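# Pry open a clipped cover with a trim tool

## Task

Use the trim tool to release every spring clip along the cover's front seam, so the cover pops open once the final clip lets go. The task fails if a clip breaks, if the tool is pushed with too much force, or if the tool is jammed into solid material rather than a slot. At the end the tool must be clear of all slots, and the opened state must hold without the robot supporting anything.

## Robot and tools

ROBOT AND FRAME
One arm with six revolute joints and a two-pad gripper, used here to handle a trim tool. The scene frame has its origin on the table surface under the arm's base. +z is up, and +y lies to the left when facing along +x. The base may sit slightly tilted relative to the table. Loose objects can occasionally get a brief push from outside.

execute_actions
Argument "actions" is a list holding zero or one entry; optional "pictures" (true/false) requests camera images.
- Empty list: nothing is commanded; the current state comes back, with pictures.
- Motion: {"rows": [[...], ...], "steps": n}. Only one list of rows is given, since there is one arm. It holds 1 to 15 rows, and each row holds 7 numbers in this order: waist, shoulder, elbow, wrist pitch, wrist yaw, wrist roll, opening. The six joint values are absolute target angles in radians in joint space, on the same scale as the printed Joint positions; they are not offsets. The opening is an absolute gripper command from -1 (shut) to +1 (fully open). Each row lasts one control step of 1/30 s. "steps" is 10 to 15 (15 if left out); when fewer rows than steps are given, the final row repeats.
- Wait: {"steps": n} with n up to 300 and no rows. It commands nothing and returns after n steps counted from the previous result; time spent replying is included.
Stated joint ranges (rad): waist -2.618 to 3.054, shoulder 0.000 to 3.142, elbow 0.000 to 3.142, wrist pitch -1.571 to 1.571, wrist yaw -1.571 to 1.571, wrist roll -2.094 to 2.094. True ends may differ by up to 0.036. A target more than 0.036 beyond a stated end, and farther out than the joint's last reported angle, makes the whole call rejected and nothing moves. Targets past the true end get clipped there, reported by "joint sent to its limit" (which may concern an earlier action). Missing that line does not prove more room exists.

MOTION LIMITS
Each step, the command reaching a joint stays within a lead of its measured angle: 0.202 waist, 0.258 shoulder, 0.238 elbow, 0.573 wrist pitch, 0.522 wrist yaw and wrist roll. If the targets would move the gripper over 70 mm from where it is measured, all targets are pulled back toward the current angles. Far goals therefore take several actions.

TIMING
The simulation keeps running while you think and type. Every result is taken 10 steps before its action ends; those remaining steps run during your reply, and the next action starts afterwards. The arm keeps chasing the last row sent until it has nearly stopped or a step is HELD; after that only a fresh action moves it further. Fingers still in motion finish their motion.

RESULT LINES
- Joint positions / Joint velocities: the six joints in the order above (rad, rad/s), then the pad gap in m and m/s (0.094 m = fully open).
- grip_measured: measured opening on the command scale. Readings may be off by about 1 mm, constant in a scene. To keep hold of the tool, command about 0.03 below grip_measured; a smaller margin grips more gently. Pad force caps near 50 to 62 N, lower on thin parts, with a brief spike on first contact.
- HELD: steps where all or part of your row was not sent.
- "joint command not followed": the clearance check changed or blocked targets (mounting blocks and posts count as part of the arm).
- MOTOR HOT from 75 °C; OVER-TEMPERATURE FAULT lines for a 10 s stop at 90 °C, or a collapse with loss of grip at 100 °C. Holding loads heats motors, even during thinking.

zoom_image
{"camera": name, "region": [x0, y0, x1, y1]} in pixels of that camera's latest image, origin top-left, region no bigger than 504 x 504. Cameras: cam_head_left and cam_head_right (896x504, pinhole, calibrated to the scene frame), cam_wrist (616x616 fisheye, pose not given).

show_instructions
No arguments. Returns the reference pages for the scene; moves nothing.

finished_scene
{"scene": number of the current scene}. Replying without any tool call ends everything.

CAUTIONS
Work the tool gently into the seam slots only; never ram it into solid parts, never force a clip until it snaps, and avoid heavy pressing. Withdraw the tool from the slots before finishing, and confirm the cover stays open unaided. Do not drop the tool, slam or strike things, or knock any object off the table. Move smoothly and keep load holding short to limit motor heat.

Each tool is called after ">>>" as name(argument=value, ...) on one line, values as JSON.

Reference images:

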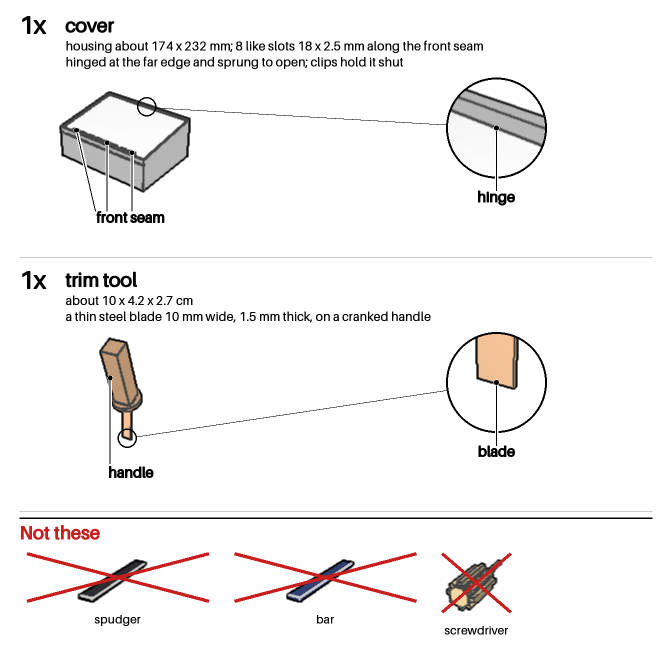

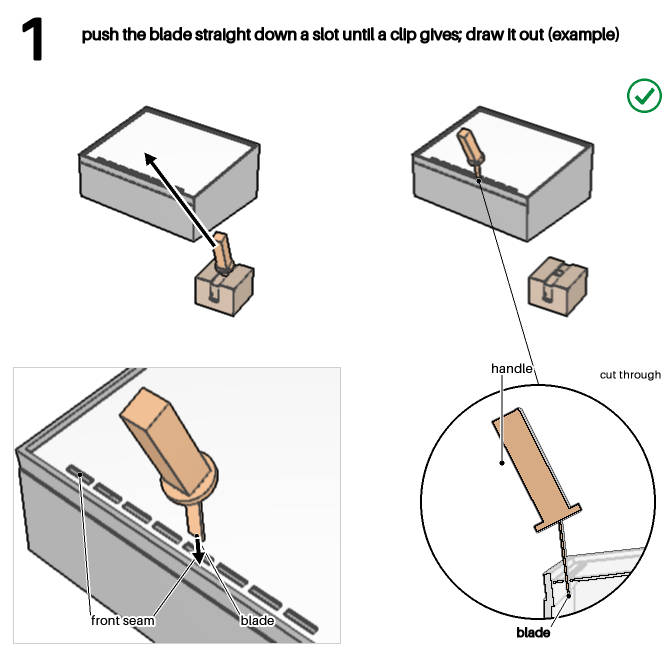

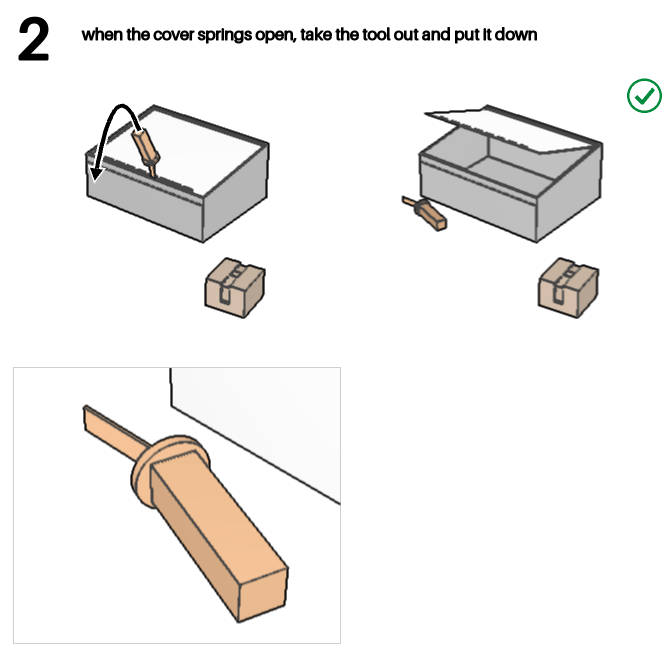

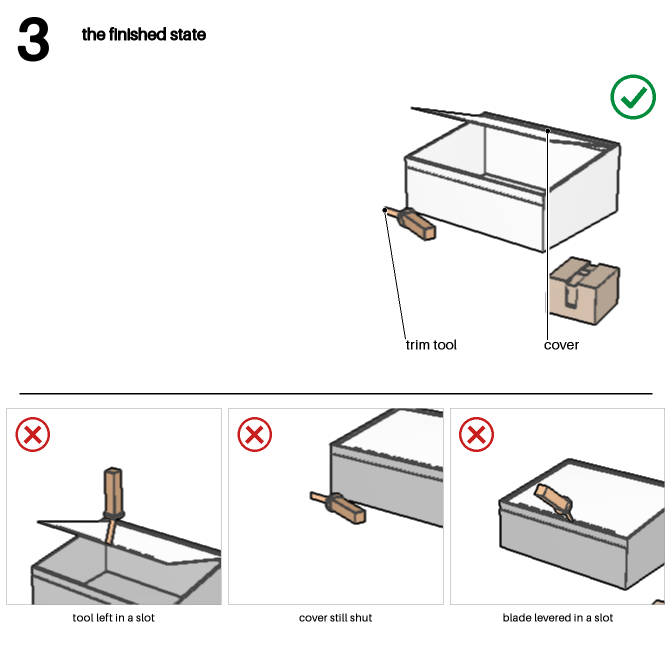

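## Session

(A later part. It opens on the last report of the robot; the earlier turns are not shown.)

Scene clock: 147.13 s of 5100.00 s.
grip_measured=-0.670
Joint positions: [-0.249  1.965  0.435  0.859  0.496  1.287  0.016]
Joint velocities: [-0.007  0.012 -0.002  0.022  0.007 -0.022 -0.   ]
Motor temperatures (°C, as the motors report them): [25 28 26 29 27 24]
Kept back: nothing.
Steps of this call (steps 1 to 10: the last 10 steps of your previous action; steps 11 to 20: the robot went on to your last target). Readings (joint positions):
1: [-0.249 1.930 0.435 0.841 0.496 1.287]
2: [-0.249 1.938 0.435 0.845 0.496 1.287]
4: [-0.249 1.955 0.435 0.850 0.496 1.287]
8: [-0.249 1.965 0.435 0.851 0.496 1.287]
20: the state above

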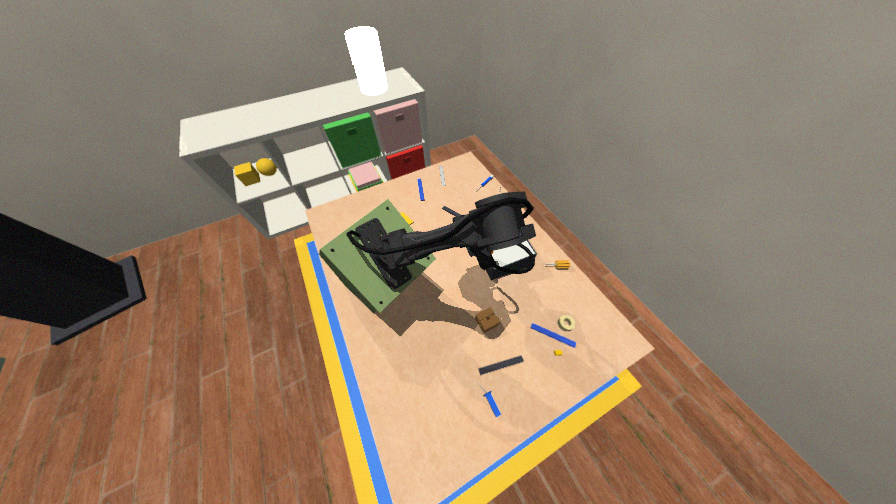

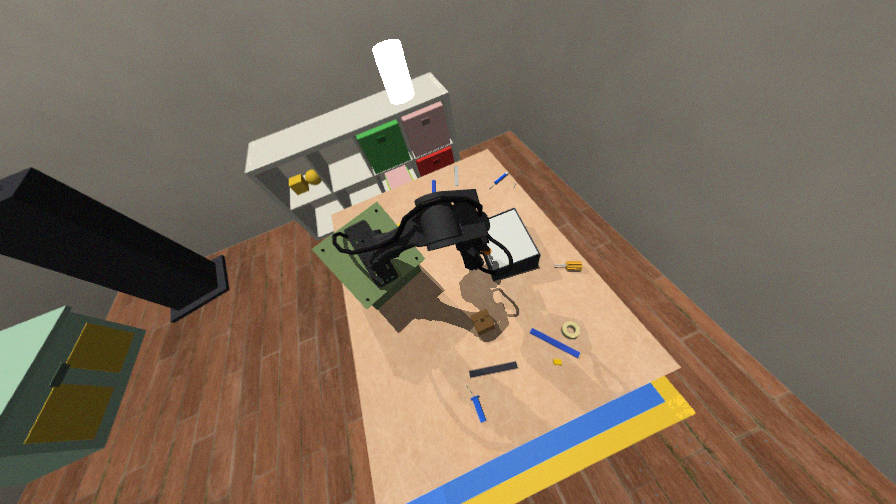

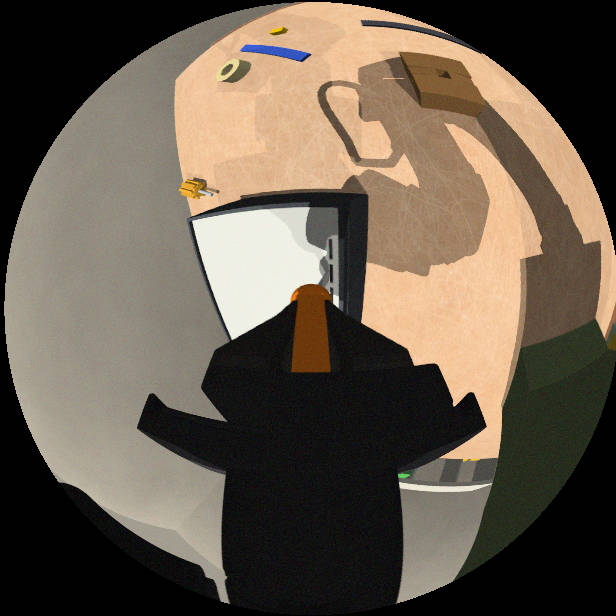

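>>> execute_actions(actions=[{"rows":[[-0.256,1.975,0.435,0.845,0.505,1.29,-0.7],[-0.260,1.975,0.435,0.838,0.505,1.29,-0.7],[-0.264,1.975,0.435,0.832,0.505,1.29,-0.7],[-0.268,1.975,0.435,0.828,0.505,1.29,-0.7]],"steps":12}])

>>> execute_actions(actions=[{"steps":25}], pictures=true)

>>> zoom_image(camera="cam_wrist", region=[295, 245, 365, 308])

Scene clock: 148.17 s of 5100.00 s.
grip_measured=-0.670
Joint positions: [-0.249  1.965  0.435  0.859  0.496  1.287  0.016]
Joint velocities: [-0.007 -0.007  0.002  0.007 -0.037  0.051 -0.   ]
Motor temperatures (°C, as the motors report them): [25 28 26 29 27 24]
Steps of this call (steps 1 to 15: the robot went on to your last target; steps 16 to 29: nothing new was sent; steps 30 to 31: the first 2 steps of this action). Readings (joint positions):
30: [-0.249 1.965 0.435 0.859 0.496 1.287]
31: the state above

Scene clock: 149.00 s of 5100.00 s.
grip_measured=-0.670
Joint positions: [-0.261  1.965  0.435  0.852  0.496  1.287  0.016]
Joint velocities: [-0.007  0.002  0.002  0.066  0.081 -0.022  0.   ]
Motor temperatures (°C, as the motors report them): [25 28 26 29 27 24]
Kept back: nothing.
Steps of this call (steps 1 to 10: the last 10 steps of your previous action; steps 11 to 25: the robot went on to your last target). Readings (joint positions):
1: [-0.250 1.965 0.435 0.859 0.496 1.287]
2: [-0.252 1.965 0.435 0.858 0.496 1.287]
4: [-0.258 1.965 0.435 0.855 0.496 1.287]
8: [-0.261 1.965 0.435 0.853 0.496 1.287]
25: the state above

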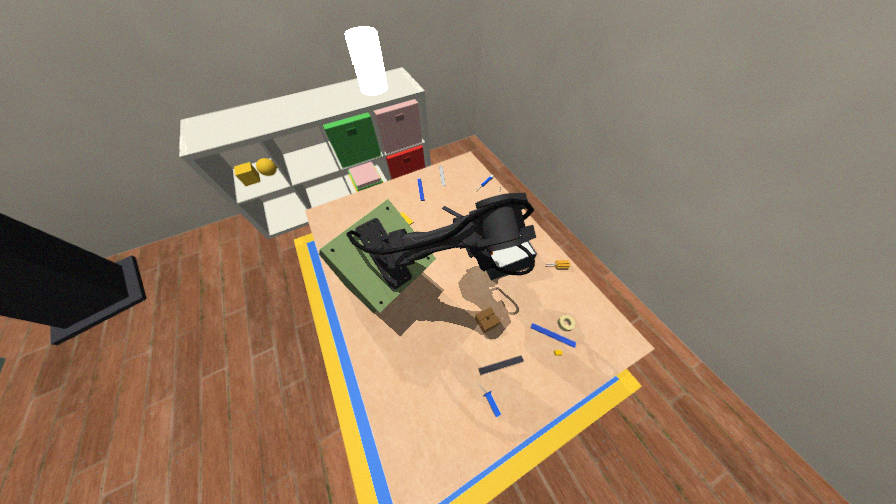

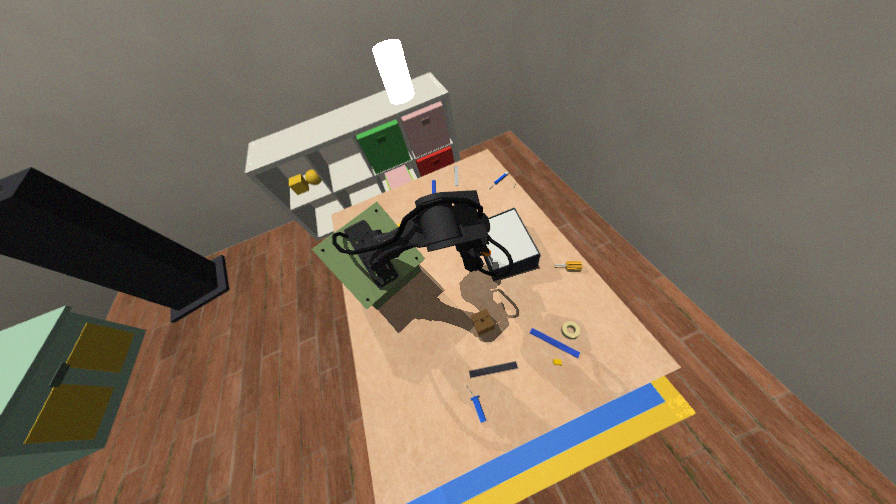

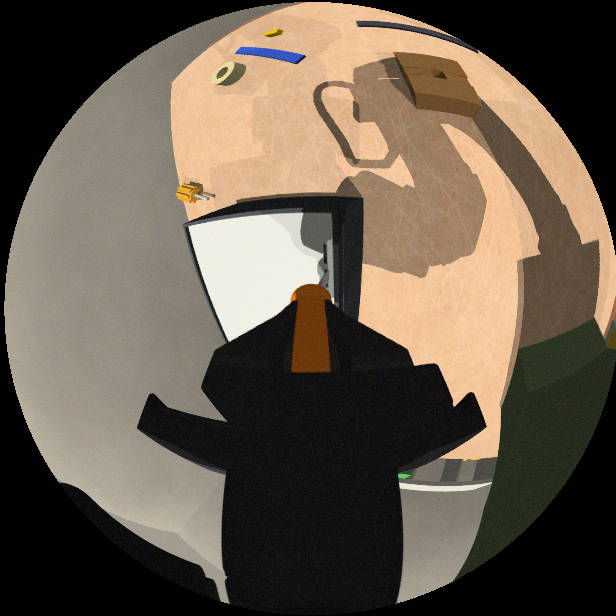

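Region (295, 245, 365, 308) of cam_wrist's 616x616 image, scaled by 7.200, with more detail than that image has; it fills the top 454 rows of this view, and the rest is white.

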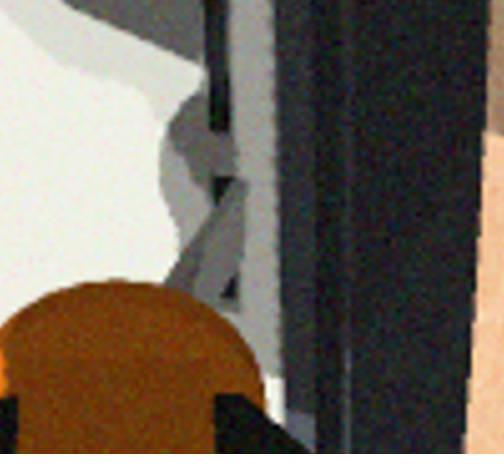

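>>> execute_actions(actions=[{"rows":[[-0.250,1.975,0.435,0.850,0.505,1.29,-0.7],[-0.245,1.975,0.435,0.858,0.505,1.29,-0.7],[-0.242,1.975,0.435,0.862,0.505,1.29,-0.7]],"steps":12}])

>>> execute_actions(actions=[{"steps":25}], pictures=true)

>>> zoom_image(camera="cam_wrist", region=[295, 245, 365, 308])

Scene clock: 149.97 s of 5100.00 s.
grip_measured=-0.670
Joint positions: [-0.261  1.965  0.435  0.852  0.496  1.287  0.016]
Joint velocities: [ 0.002 -0.017 -0.017 -0.007 -0.022 -0.051  0.   ]
Motor temperatures (°C, as the motors report them): [25 28 26 29 27 24]
Steps of this call (steps 1 to 15: the robot went on to your last target; steps 16 to 27: nothing new was sent; steps 28 to 29: the first 2 steps of this action). Readings (joint positions):
28: [-0.261 1.965 0.435 0.852 0.496 1.287]
29: the state above

Scene clock: 150.80 s of 5100.00 s.
grip_measured=-0.670
Joint positions: [-0.261  1.965  0.435  0.855  0.496  1.287  0.016]
Joint velocities: [ 0.002  0.012  0.002  0.007 -0.051  0.051  0.   ]
Motor temperatures (°C, as the motors report them): [25 28 26 29 27 24]
Kept back: nothing.
Steps of this call (steps 1 to 10: the last 10 steps of your previous action; steps 11 to 15: the robot went on to your last target; steps 16 to 25: nothing new was sent). Readings (joint positions):
1: [-0.261 1.965 0.435 0.852 0.496 1.287]
2: [-0.261 1.965 0.435 0.852 0.496 1.287]
4: [-0.261 1.965 0.435 0.853 0.496 1.287]
8: [-0.261 1.965 0.435 0.854 0.496 1.287]
25: the state above
The arm was judged still, so your last target was given up. Only a new action makes it travel on or press farther. Fingers that are still opening or closing keep moving.

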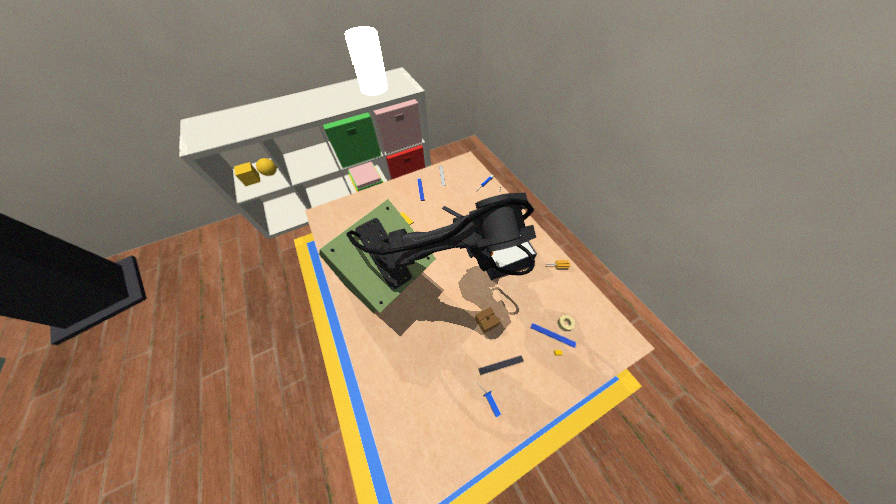

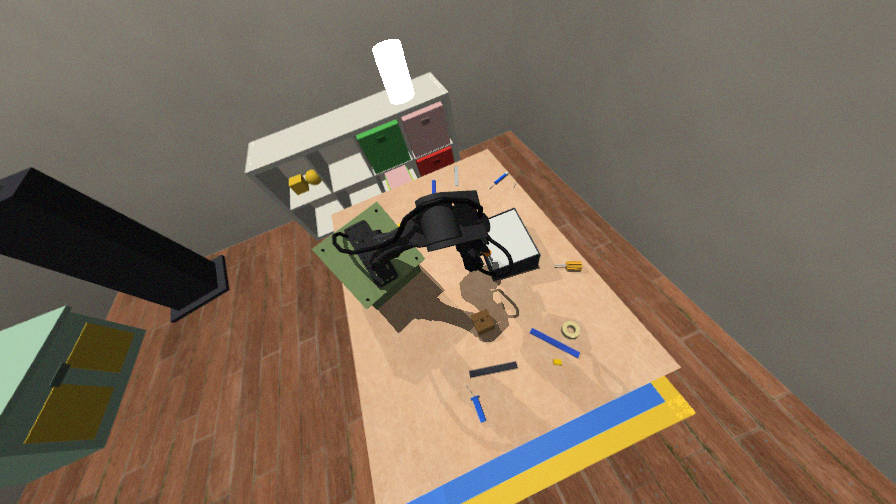

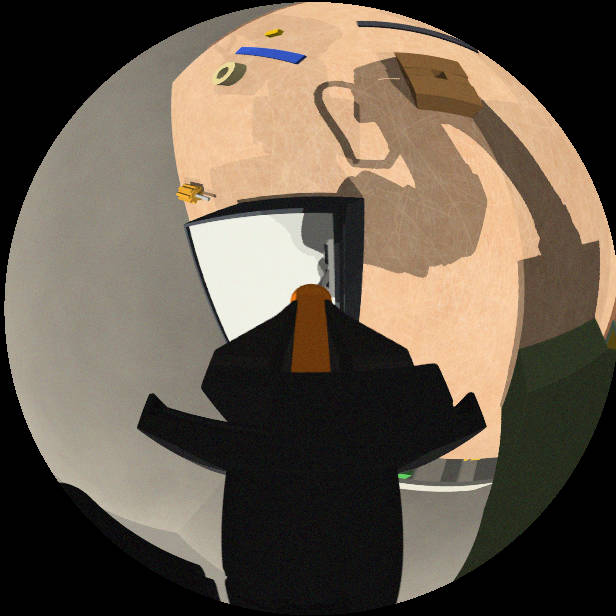

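Region (295, 245, 365, 308) of cam_wrist's 616x616 image, scaled by 7.200, with more detail than that image has; it fills the top 454 rows of this view, and the rest is white.

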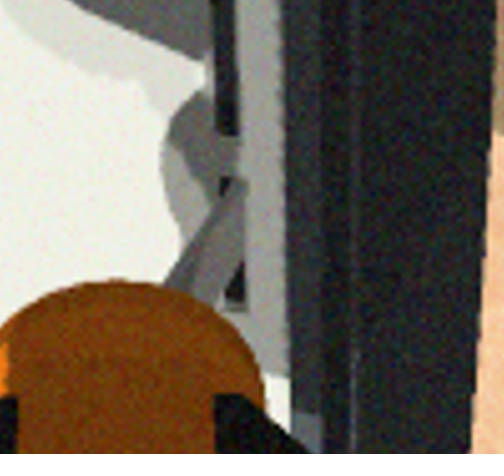

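>>> execute_actions(actions=[{"rows":[[-0.232,1.96,0.435,0.858,0.5,1.29,-0.7],[-0.232,1.96,0.435,0.858,0.5,1.29,-0.7],[-0.232,1.96,0.435,0.858,0.5,1.29,-0.7],[-0.243,1.96,0.435,0.858,0.5,1.29,-0.7]],"steps":10}])

>>> execute_actions(actions=[{"steps":22}], pictures=true)

>>> zoom_image(camera="cam_wrist", region=[295, 245, 365, 308])

Scene clock: 151.50 s of 5100.00 s.
grip_measured=-0.670
Joint positions: [-0.261  1.965  0.435  0.855  0.496  1.287  0.016]
Joint velocities: [ 0.012  0.002  0.012 -0.007  0.037 -0.081 -0.   ]
Motor temperatures (°C, as the motors report them): [25 28 26 29 27 24]
Kept back: the last 10 steps of this action.
Steps of this call (steps 1 to 21: nothing new was sent). Readings (joint positions):
1: [-0.261 1.965 0.435 0.855 0.496 1.287]
2: [-0.261 1.965 0.435 0.855 0.496 1.287]
4: [-0.261 1.965 0.435 0.855 0.496 1.287]
8: [-0.261 1.965 0.435 0.855 0.496 1.287]
21: the state above

Scene clock: 152.23 s of 5100.00 s.
grip_measured=-0.670
Joint positions: [-0.252  1.965  0.435  0.855  0.496  1.287  0.016]
Joint velocities: [-0.002 -0.017  0.002 -0.11   0.022 -0.051  0.   ]
Motor temperatures (°C, as the motors report them): [25 28 26 29 27 24]
Kept back: nothing.
Steps of this call (steps 1 to 10: the last 10 steps of your previous action; steps 11 to 15: the robot went on to your last target; steps 16 to 22: nothing new was sent). Readings (joint positions):
1: [-0.260 1.965 0.435 0.855 0.496 1.287]
2: [-0.257 1.965 0.435 0.855 0.496 1.287]
4: [-0.252 1.965 0.435 0.855 0.496 1.287]
8: [-0.252 1.965 0.435 0.855 0.496 1.287]
22: the state above
The arm was judged still, so your last target was given up. Only a new action makes it travel on or press farther. Fingers that are still opening or closing keep moving.

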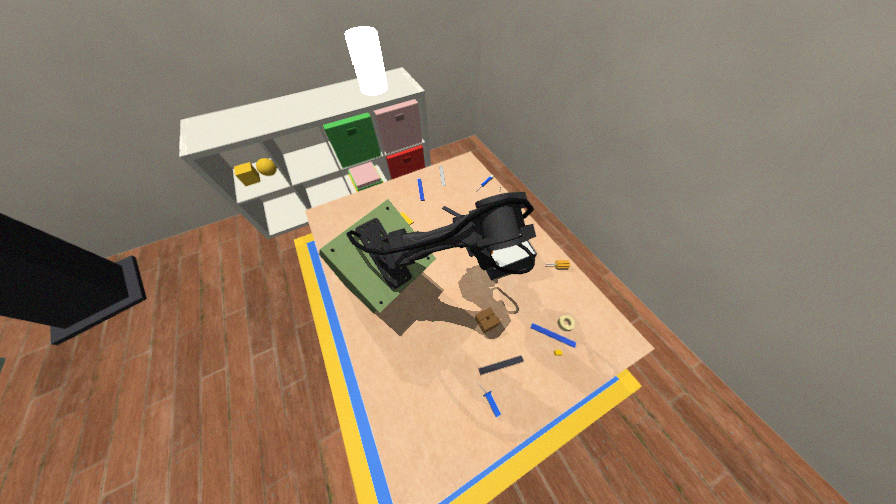

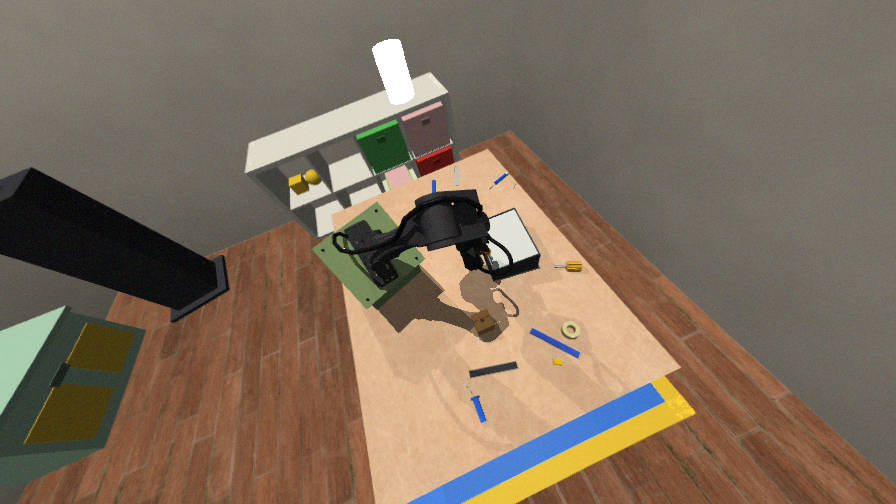

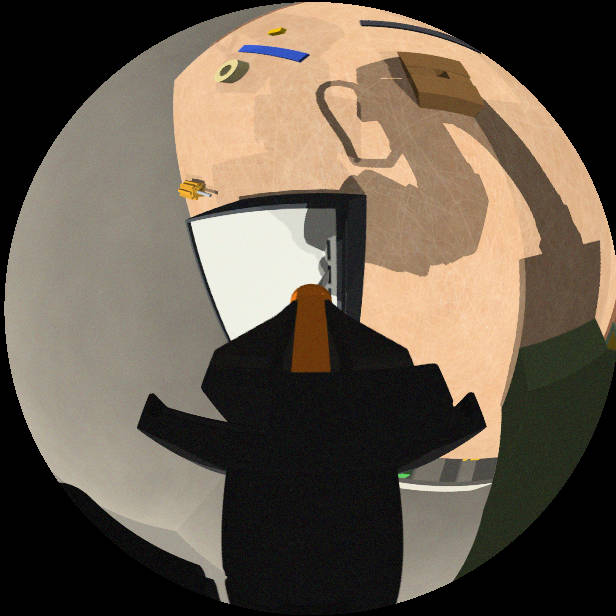

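Region (295, 245, 365, 308) of cam_wrist's 616x616 image, scaled by 7.200, with more detail than that image has; it fills the top 454 rows of this view, and the rest is white.

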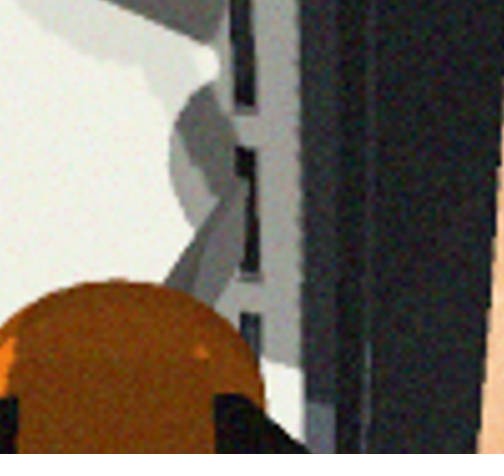

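>>> execute_actions(actions=[{"rows":[[-0.243,1.978,0.435,0.860,0.5,1.29,-0.7],[-0.243,1.981,0.435,0.863,0.5,1.29,-0.7],[-0.243,1.984,0.435,0.866,0.5,1.29,-0.7],[-0.243,1.987,0.435,0.869,0.5,1.29,-0.7],[-0.243,1.990,0.435,0.872,0.5,1.29,-0.7],[-0.243,1.993,0.435,0.875,0.5,1.29,-0.7],[-0.243,1.996,0.435,0.878,0.5,1.29,-0.7],[-0.243,1.999,0.435,0.881,0.5,1.29,-0.7],[-0.243,2.002,0.435,0.884,0.5,1.29,-0.7],[-0.243,2.003,0.435,0.885,0.5,1.29,-0.7]],"steps":15}])

>>> execute_actions(actions=[{"steps":22}], pictures=true)

>>> zoom_image(camera="cam_wrist", region=[295, 245, 365, 308])

Scene clock: 153.13 s of 5100.00 s.
grip_measured=-0.670
Joint positions: [-0.252  1.965  0.435  0.858  0.496  1.287  0.016]
Joint velocities: [ 0.012 -0.017  0.017 -0.022 -0.022 -0.037  0.   ]
Motor temperatures (°C, as the motors report them): [25 28 26 29 27 24]
Steps of this call (steps 1 to 22: nothing new was sent; steps 23 to 27: the first 5 steps of this action). Readings (joint positions):
23: [-0.252 1.965 0.435 0.855 0.496 1.287]
24: [-0.252 1.965 0.435 0.855 0.496 1.287]
26: [-0.252 1.965 0.435 0.856 0.496 1.287]
27: the state above

Scene clock: 153.87 s of 5100.00 s.
grip_measured=-0.670
Joint positions: [-0.252  1.986  0.435  0.878  0.496  1.287  0.016]
Joint velocities: [-0.007 -0.007 -0.037  0.066  0.022 -0.051 -0.   ]
Motor temperatures (°C, as the motors report them): [25 28 26 29 27 24]
Kept back: nothing.
Steps of this call (steps 1 to 10: the last 10 steps of your previous action; steps 11 to 22: the robot went on to your last target). Readings (joint positions):
1: [-0.252 1.966 0.435 0.860 0.496 1.287]
2: [-0.252 1.969 0.435 0.864 0.496 1.287]
4: [-0.252 1.977 0.435 0.869 0.496 1.287]
8: [-0.252 1.986 0.435 0.872 0.496 1.287]
22: the state above

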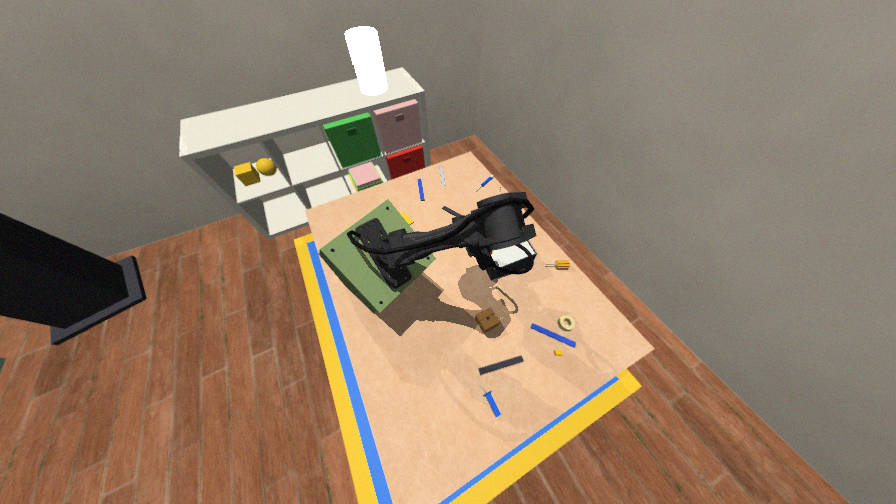

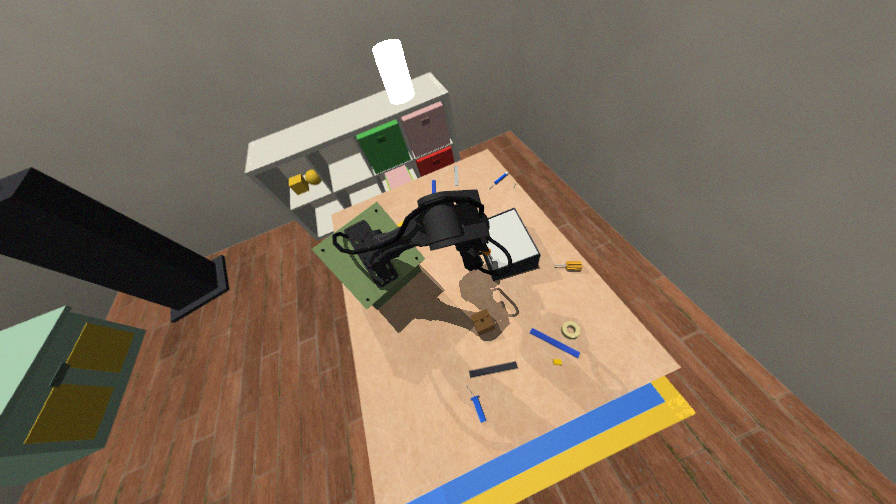

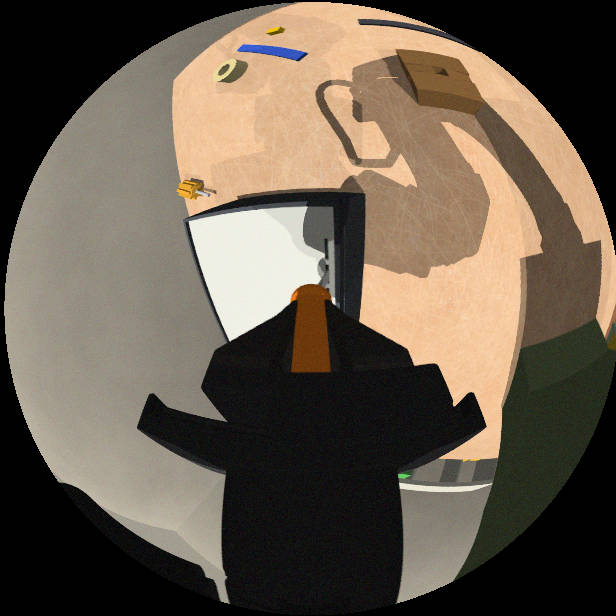

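Region (295, 245, 365, 308) of cam_wrist's 616x616 image, scaled by 7.200, with more detail than that image has; it fills the top 454 rows of this view, and the rest is white.

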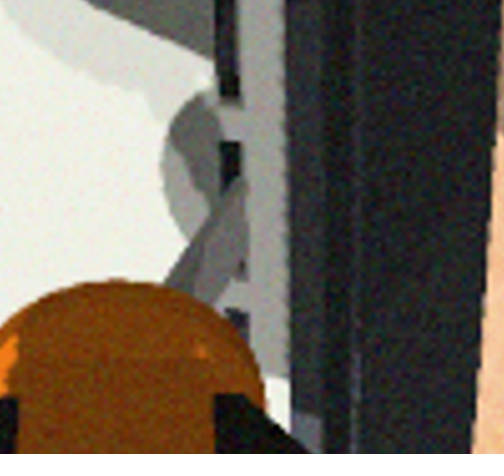

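>>> execute_actions(actions=[{"rows":[[-0.243,2.003,0.435,0.888,0.5,1.29,-0.7],[-0.243,2.003,0.435,0.890,0.5,1.29,-0.7],[-0.243,2.005,0.435,0.892,0.5,1.29,-0.7],[-0.243,2.007,0.435,0.894,0.5,1.29,-0.7],[-0.243,2.009,0.435,0.896,0.5,1.29,-0.7],[-0.243,2.011,0.435,0.898,0.5,1.29,-0.7],[-0.243,2.013,0.435,0.900,0.5,1.29,-0.7],[-0.243,2.015,0.435,0.902,0.5,1.29,-0.7],[-0.243,2.015,0.435,0.904,0.5,1.29,-0.7]],"steps":15}])

>>> execute_actions(actions=[{"steps":22}], pictures=true)

>>> zoom_image(camera="cam_wrist", region=[295, 245, 365, 308])

Scene clock: 155.03 s of 5100.00 s.
grip_measured=-0.670
Joint positions: [-0.252  1.986  0.435  0.883  0.496  1.287  0.016]
Joint velocities: [ 0.002 -0.007 -0.012  0.051 -0.022 -0.007  0.   ]
Motor temperatures (°C, as the motors report them): [25 28 26 29 27 24]
Steps of this call (steps 1 to 15: the robot went on to your last target; steps 16 to 30: nothing new was sent; steps 31 to 35: the first 5 steps of this action). Readings (joint positions):
31: [-0.252 1.986 0.435 0.878 0.496 1.287]
32: [-0.252 1.986 0.435 0.879 0.496 1.287]
34: [-0.252 1.986 0.435 0.881 0.496 1.287]
35: the state above

Scene clock: 155.77 s of 5100.00 s.
grip_measured=-0.670
Joint positions: [-0.252  1.997  0.435  0.897  0.496  1.287  0.016]
Joint velocities: [ 0.012 -0.007 -0.002 -0.037  0.007 -0.051  0.   ]
Motor temperatures (°C, as the motors report them): [25 28 26 29 27 24]
Kept back: nothing.
Steps of this call (steps 1 to 10: the last 10 steps of your previous action; steps 11 to 22: the robot went on to your last target). Readings (joint positions):
1: [-0.252 1.986 0.435 0.884 0.496 1.287]
2: [-0.252 1.986 0.435 0.886 0.496 1.287]
4: [-0.252 1.990 0.435 0.892 0.496 1.287]
8: [-0.252 1.997 0.435 0.894 0.496 1.287]
22: the state above

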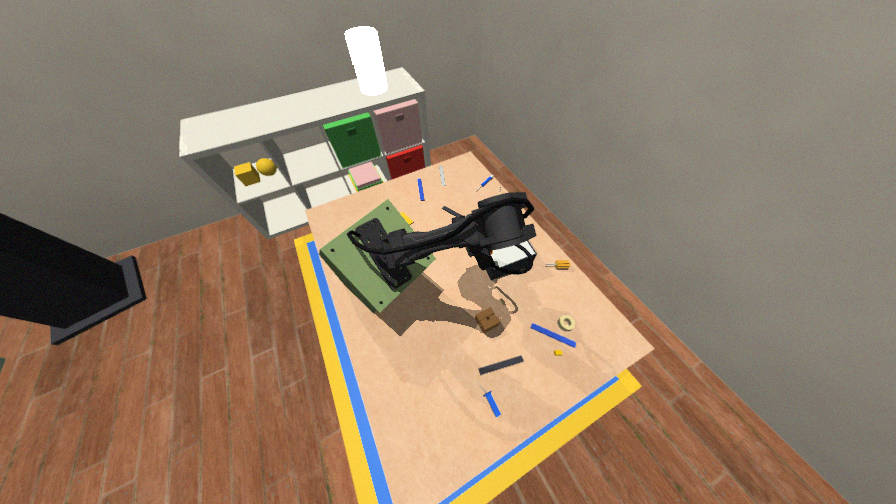

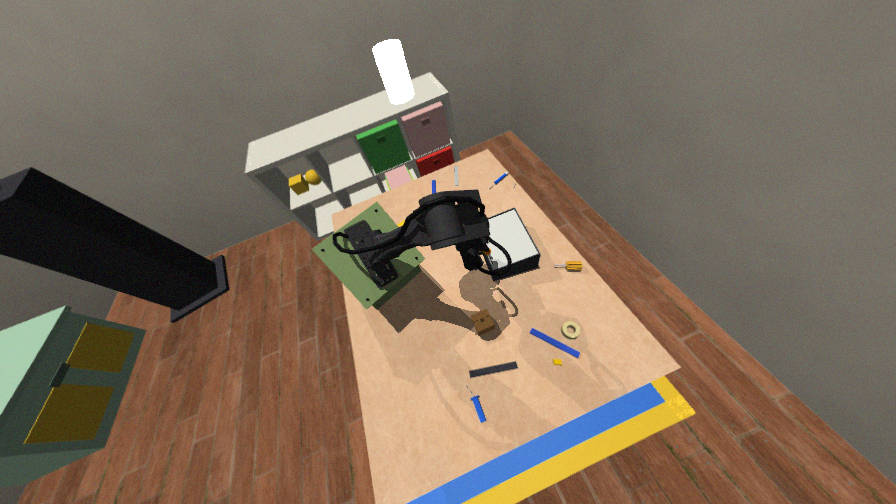

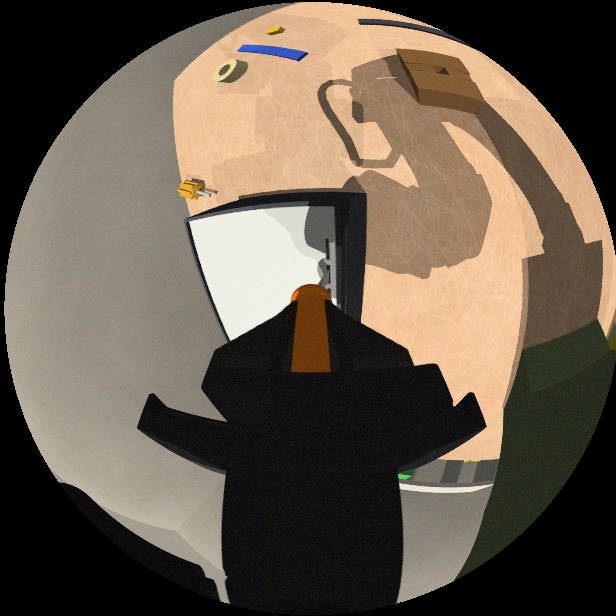

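Region (295, 245, 365, 308) of cam_wrist's 616x616 image, scaled by 7.200, with more detail than that image has; it fills the top 454 rows of this view, and the rest is white.

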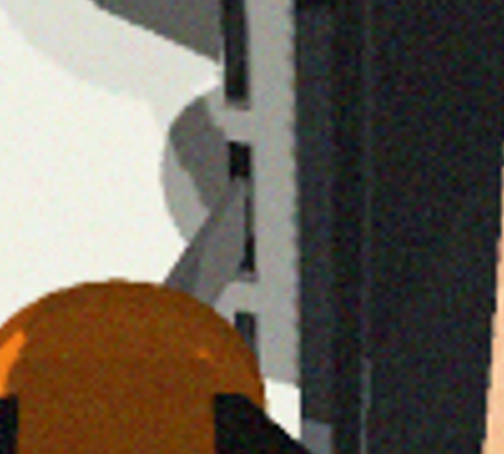

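>>> execute_actions(actions=[{"rows":[[-0.243,2.015,0.435,0.906,0.5,1.29,-0.7],[-0.243,2.017,0.435,0.908,0.5,1.29,-0.7],[-0.243,2.019,0.435,0.910,0.5,1.29,-0.7],[-0.243,2.021,0.435,0.912,0.5,1.29,-0.7],[-0.243,2.023,0.435,0.914,0.5,1.29,-0.7],[-0.243,2.025,0.435,0.916,0.5,1.29,-0.7],[-0.243,2.027,0.435,0.918,0.5,1.29,-0.7],[-0.243,2.029,0.435,0.920,0.5,1.29,-0.7],[-0.243,2.029,0.435,0.921,0.5,1.29,-0.7]],"steps":15}])

>>> execute_actions(actions=[{"steps":22}], pictures=true)

>>> zoom_image(camera="cam_wrist", region=[295, 245, 365, 308])

Scene clock: 156.60 s of 5100.00 s.
grip_measured=-0.670
Joint positions: [-0.252  1.997  0.435  0.901  0.496  1.287  0.016]
Joint velocities: [ 0.007  0.002  0.002 -0.022 -0.022  0.007 -0.   ]
Motor temperatures (°C, as the motors report them): [25 28 26 29 27 24]
Steps of this call (steps 1 to 15: the robot went on to your last target; steps 16 to 20: nothing new was sent; steps 21 to 25: the first 5 steps of this action). Readings (joint positions):
21: [-0.252 1.997 0.435 0.897 0.496 1.287]
22: [-0.252 1.997 0.435 0.898 0.496 1.287]
24: [-0.252 1.997 0.435 0.900 0.496 1.287]
25: the state above

Scene clock: 157.33 s of 5100.00 s.
grip_measured=-0.670
Joint positions: [-0.252  2.01   0.435  0.914  0.496  1.287  0.016]
Joint velocities: [ 0.007 -0.002 -0.017 -0.007  0.037  0.022 -0.   ]
Motor temperatures (°C, as the motors report them): [25 28 26 29 27 24]
Kept back: nothing.
Steps of this call (steps 1 to 10: the last 10 steps of your previous action; steps 11 to 22: the robot went on to your last target). Readings (joint positions):
1: [-0.252 1.998 0.435 0.904 0.496 1.287]
2: [-0.252 2.001 0.435 0.907 0.496 1.287]
4: [-0.252 2.007 0.435 0.909 0.496 1.287]
8: [-0.252 2.010 0.435 0.913 0.496 1.287]
22: the state above

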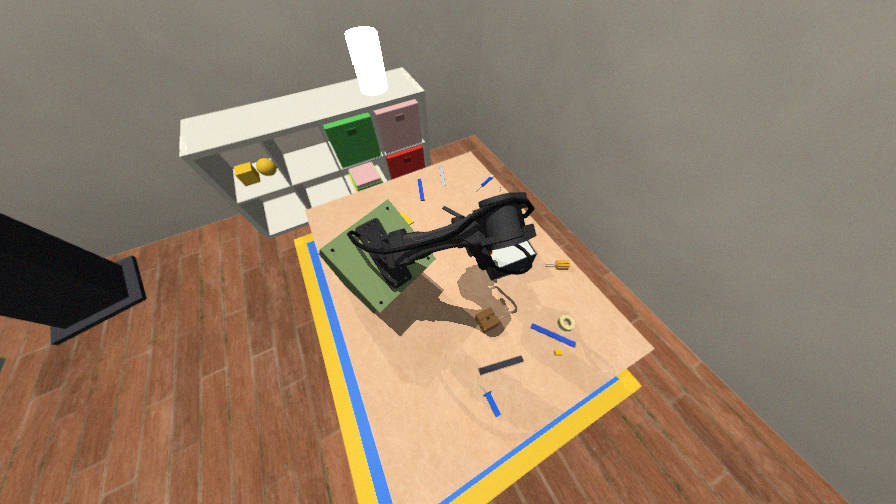

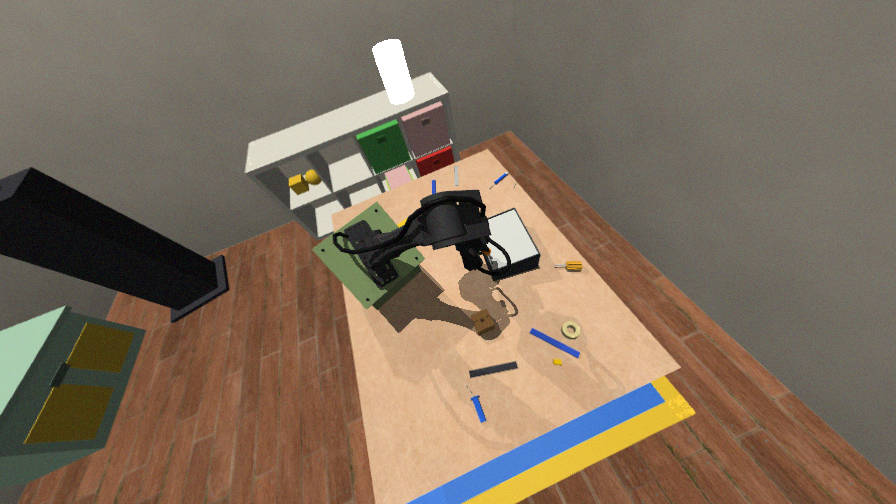

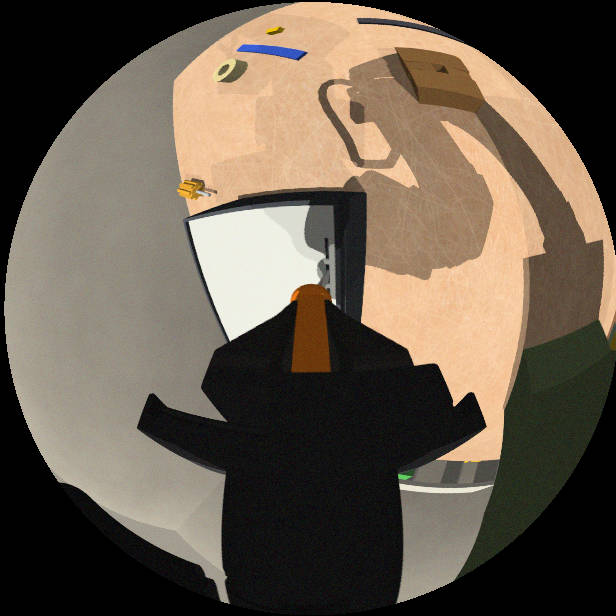

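Region (295, 245, 365, 308) of cam_wrist's 616x616 image, scaled by 7.200, with more detail than that image has; it fills the top 454 rows of this view, and the rest is white.

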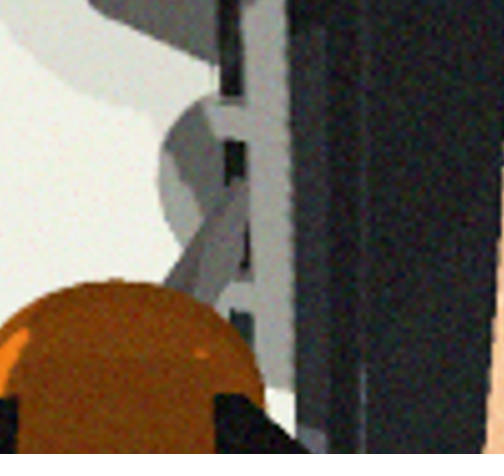

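>>> execute_actions(actions=[{"rows":[[-0.243,2.029,0.435,0.923,0.5,1.29,-0.7],[-0.243,2.030,0.435,0.925,0.5,1.29,-0.7],[-0.243,2.032,0.435,0.927,0.5,1.29,-0.7],[-0.243,2.034,0.435,0.929,0.5,1.29,-0.7],[-0.243,2.036,0.435,0.931,0.5,1.29,-0.7],[-0.243,2.037,0.435,0.933,0.5,1.29,-0.7],[-0.243,2.037,0.435,0.934,0.5,1.29,-0.7]],"steps":13}])

>>> execute_actions(actions=[{"steps":22}], pictures=true)

>>> zoom_image(camera="cam_wrist", region=[295, 245, 365, 308])

Scene clock: 165.27 s of 5100.00 s.
grip_measured=-0.670
Joint positions: [-0.252  2.01   0.435  0.915  0.496  1.287  0.016]
Joint velocities: [ 0.017 -0.012 -0.032  0.051 -0.007  0.007  0.   ]
Motor temperatures (°C, as the motors report them): [25 28 26 29 27 24]
Steps of this call (steps 1 to 15: the robot went on to your last target; steps 16 to 90: nothing new was sent; then 4.83 s passed at rest; steps 91 to 93: the first 3 steps of this action). Readings (joint positions):
91: [-0.252 2.010 0.435 0.914 0.496 1.287]
92: [-0.252 2.010 0.435 0.915 0.496 1.287]
93: the state above

Scene clock: 166.00 s of 5100.00 s.
grip_measured=-0.670
Joint positions: [-0.252  2.018  0.435  0.926  0.496  1.287  0.016]
Joint velocities: [-0.007  0.012 -0.007 -0.066 -0.037  0.007 -0.   ]
Motor temperatures (°C, as the motors report them): [25 28 26 29 27 24]
Kept back: nothing.
Steps of this call (steps 1 to 10: the last 10 steps of your previous action; steps 11 to 22: the robot went on to your last target). Readings (joint positions):
1: [-0.252 2.010 0.435 0.916 0.496 1.287]
2: [-0.252 2.011 0.435 0.917 0.496 1.287]
4: [-0.252 2.015 0.435 0.920 0.496 1.287]
8: [-0.252 2.018 0.435 0.925 0.496 1.287]
22: the state above

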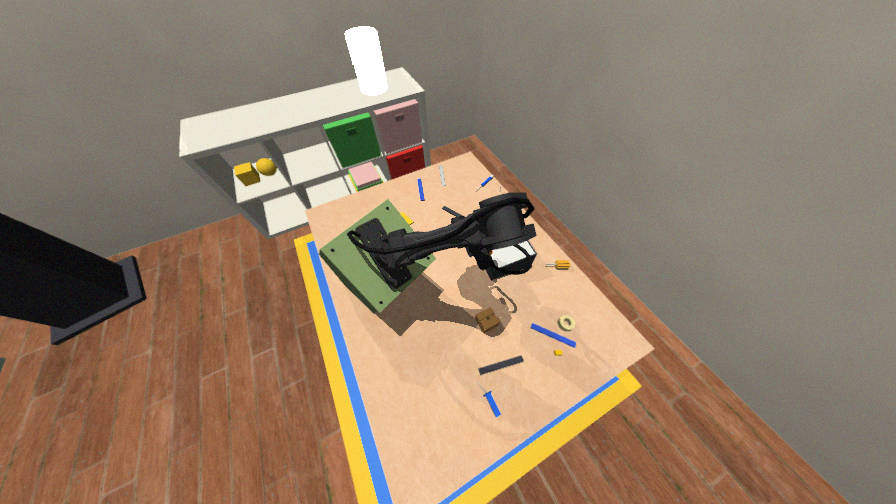

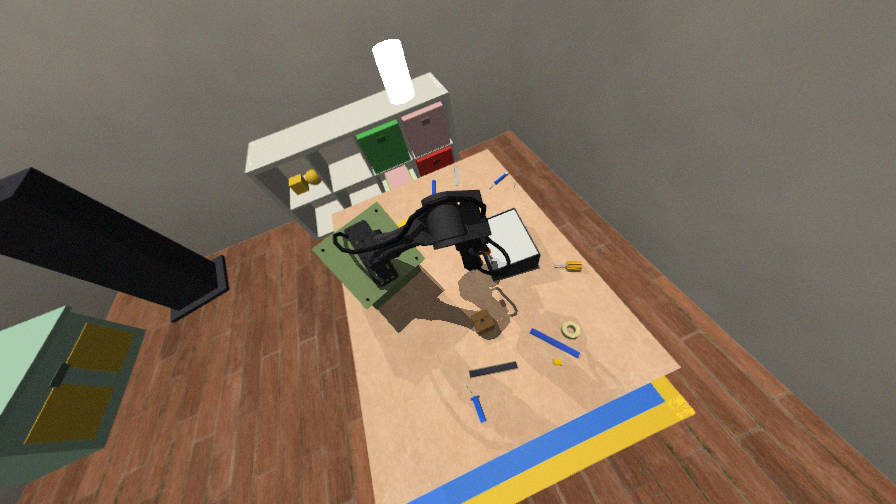

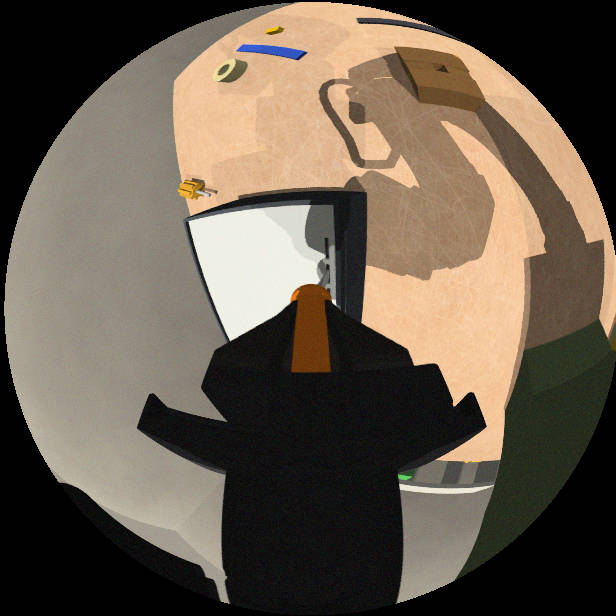

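Region (295, 245, 365, 308) of cam_wrist's 616x616 image, scaled by 7.200, with more detail than that image has; it fills the top 454 rows of this view, and the rest is white.

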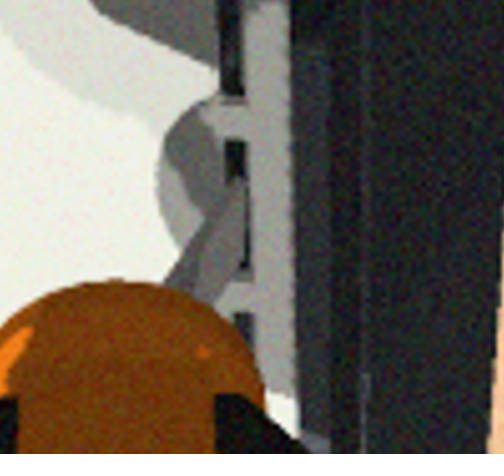

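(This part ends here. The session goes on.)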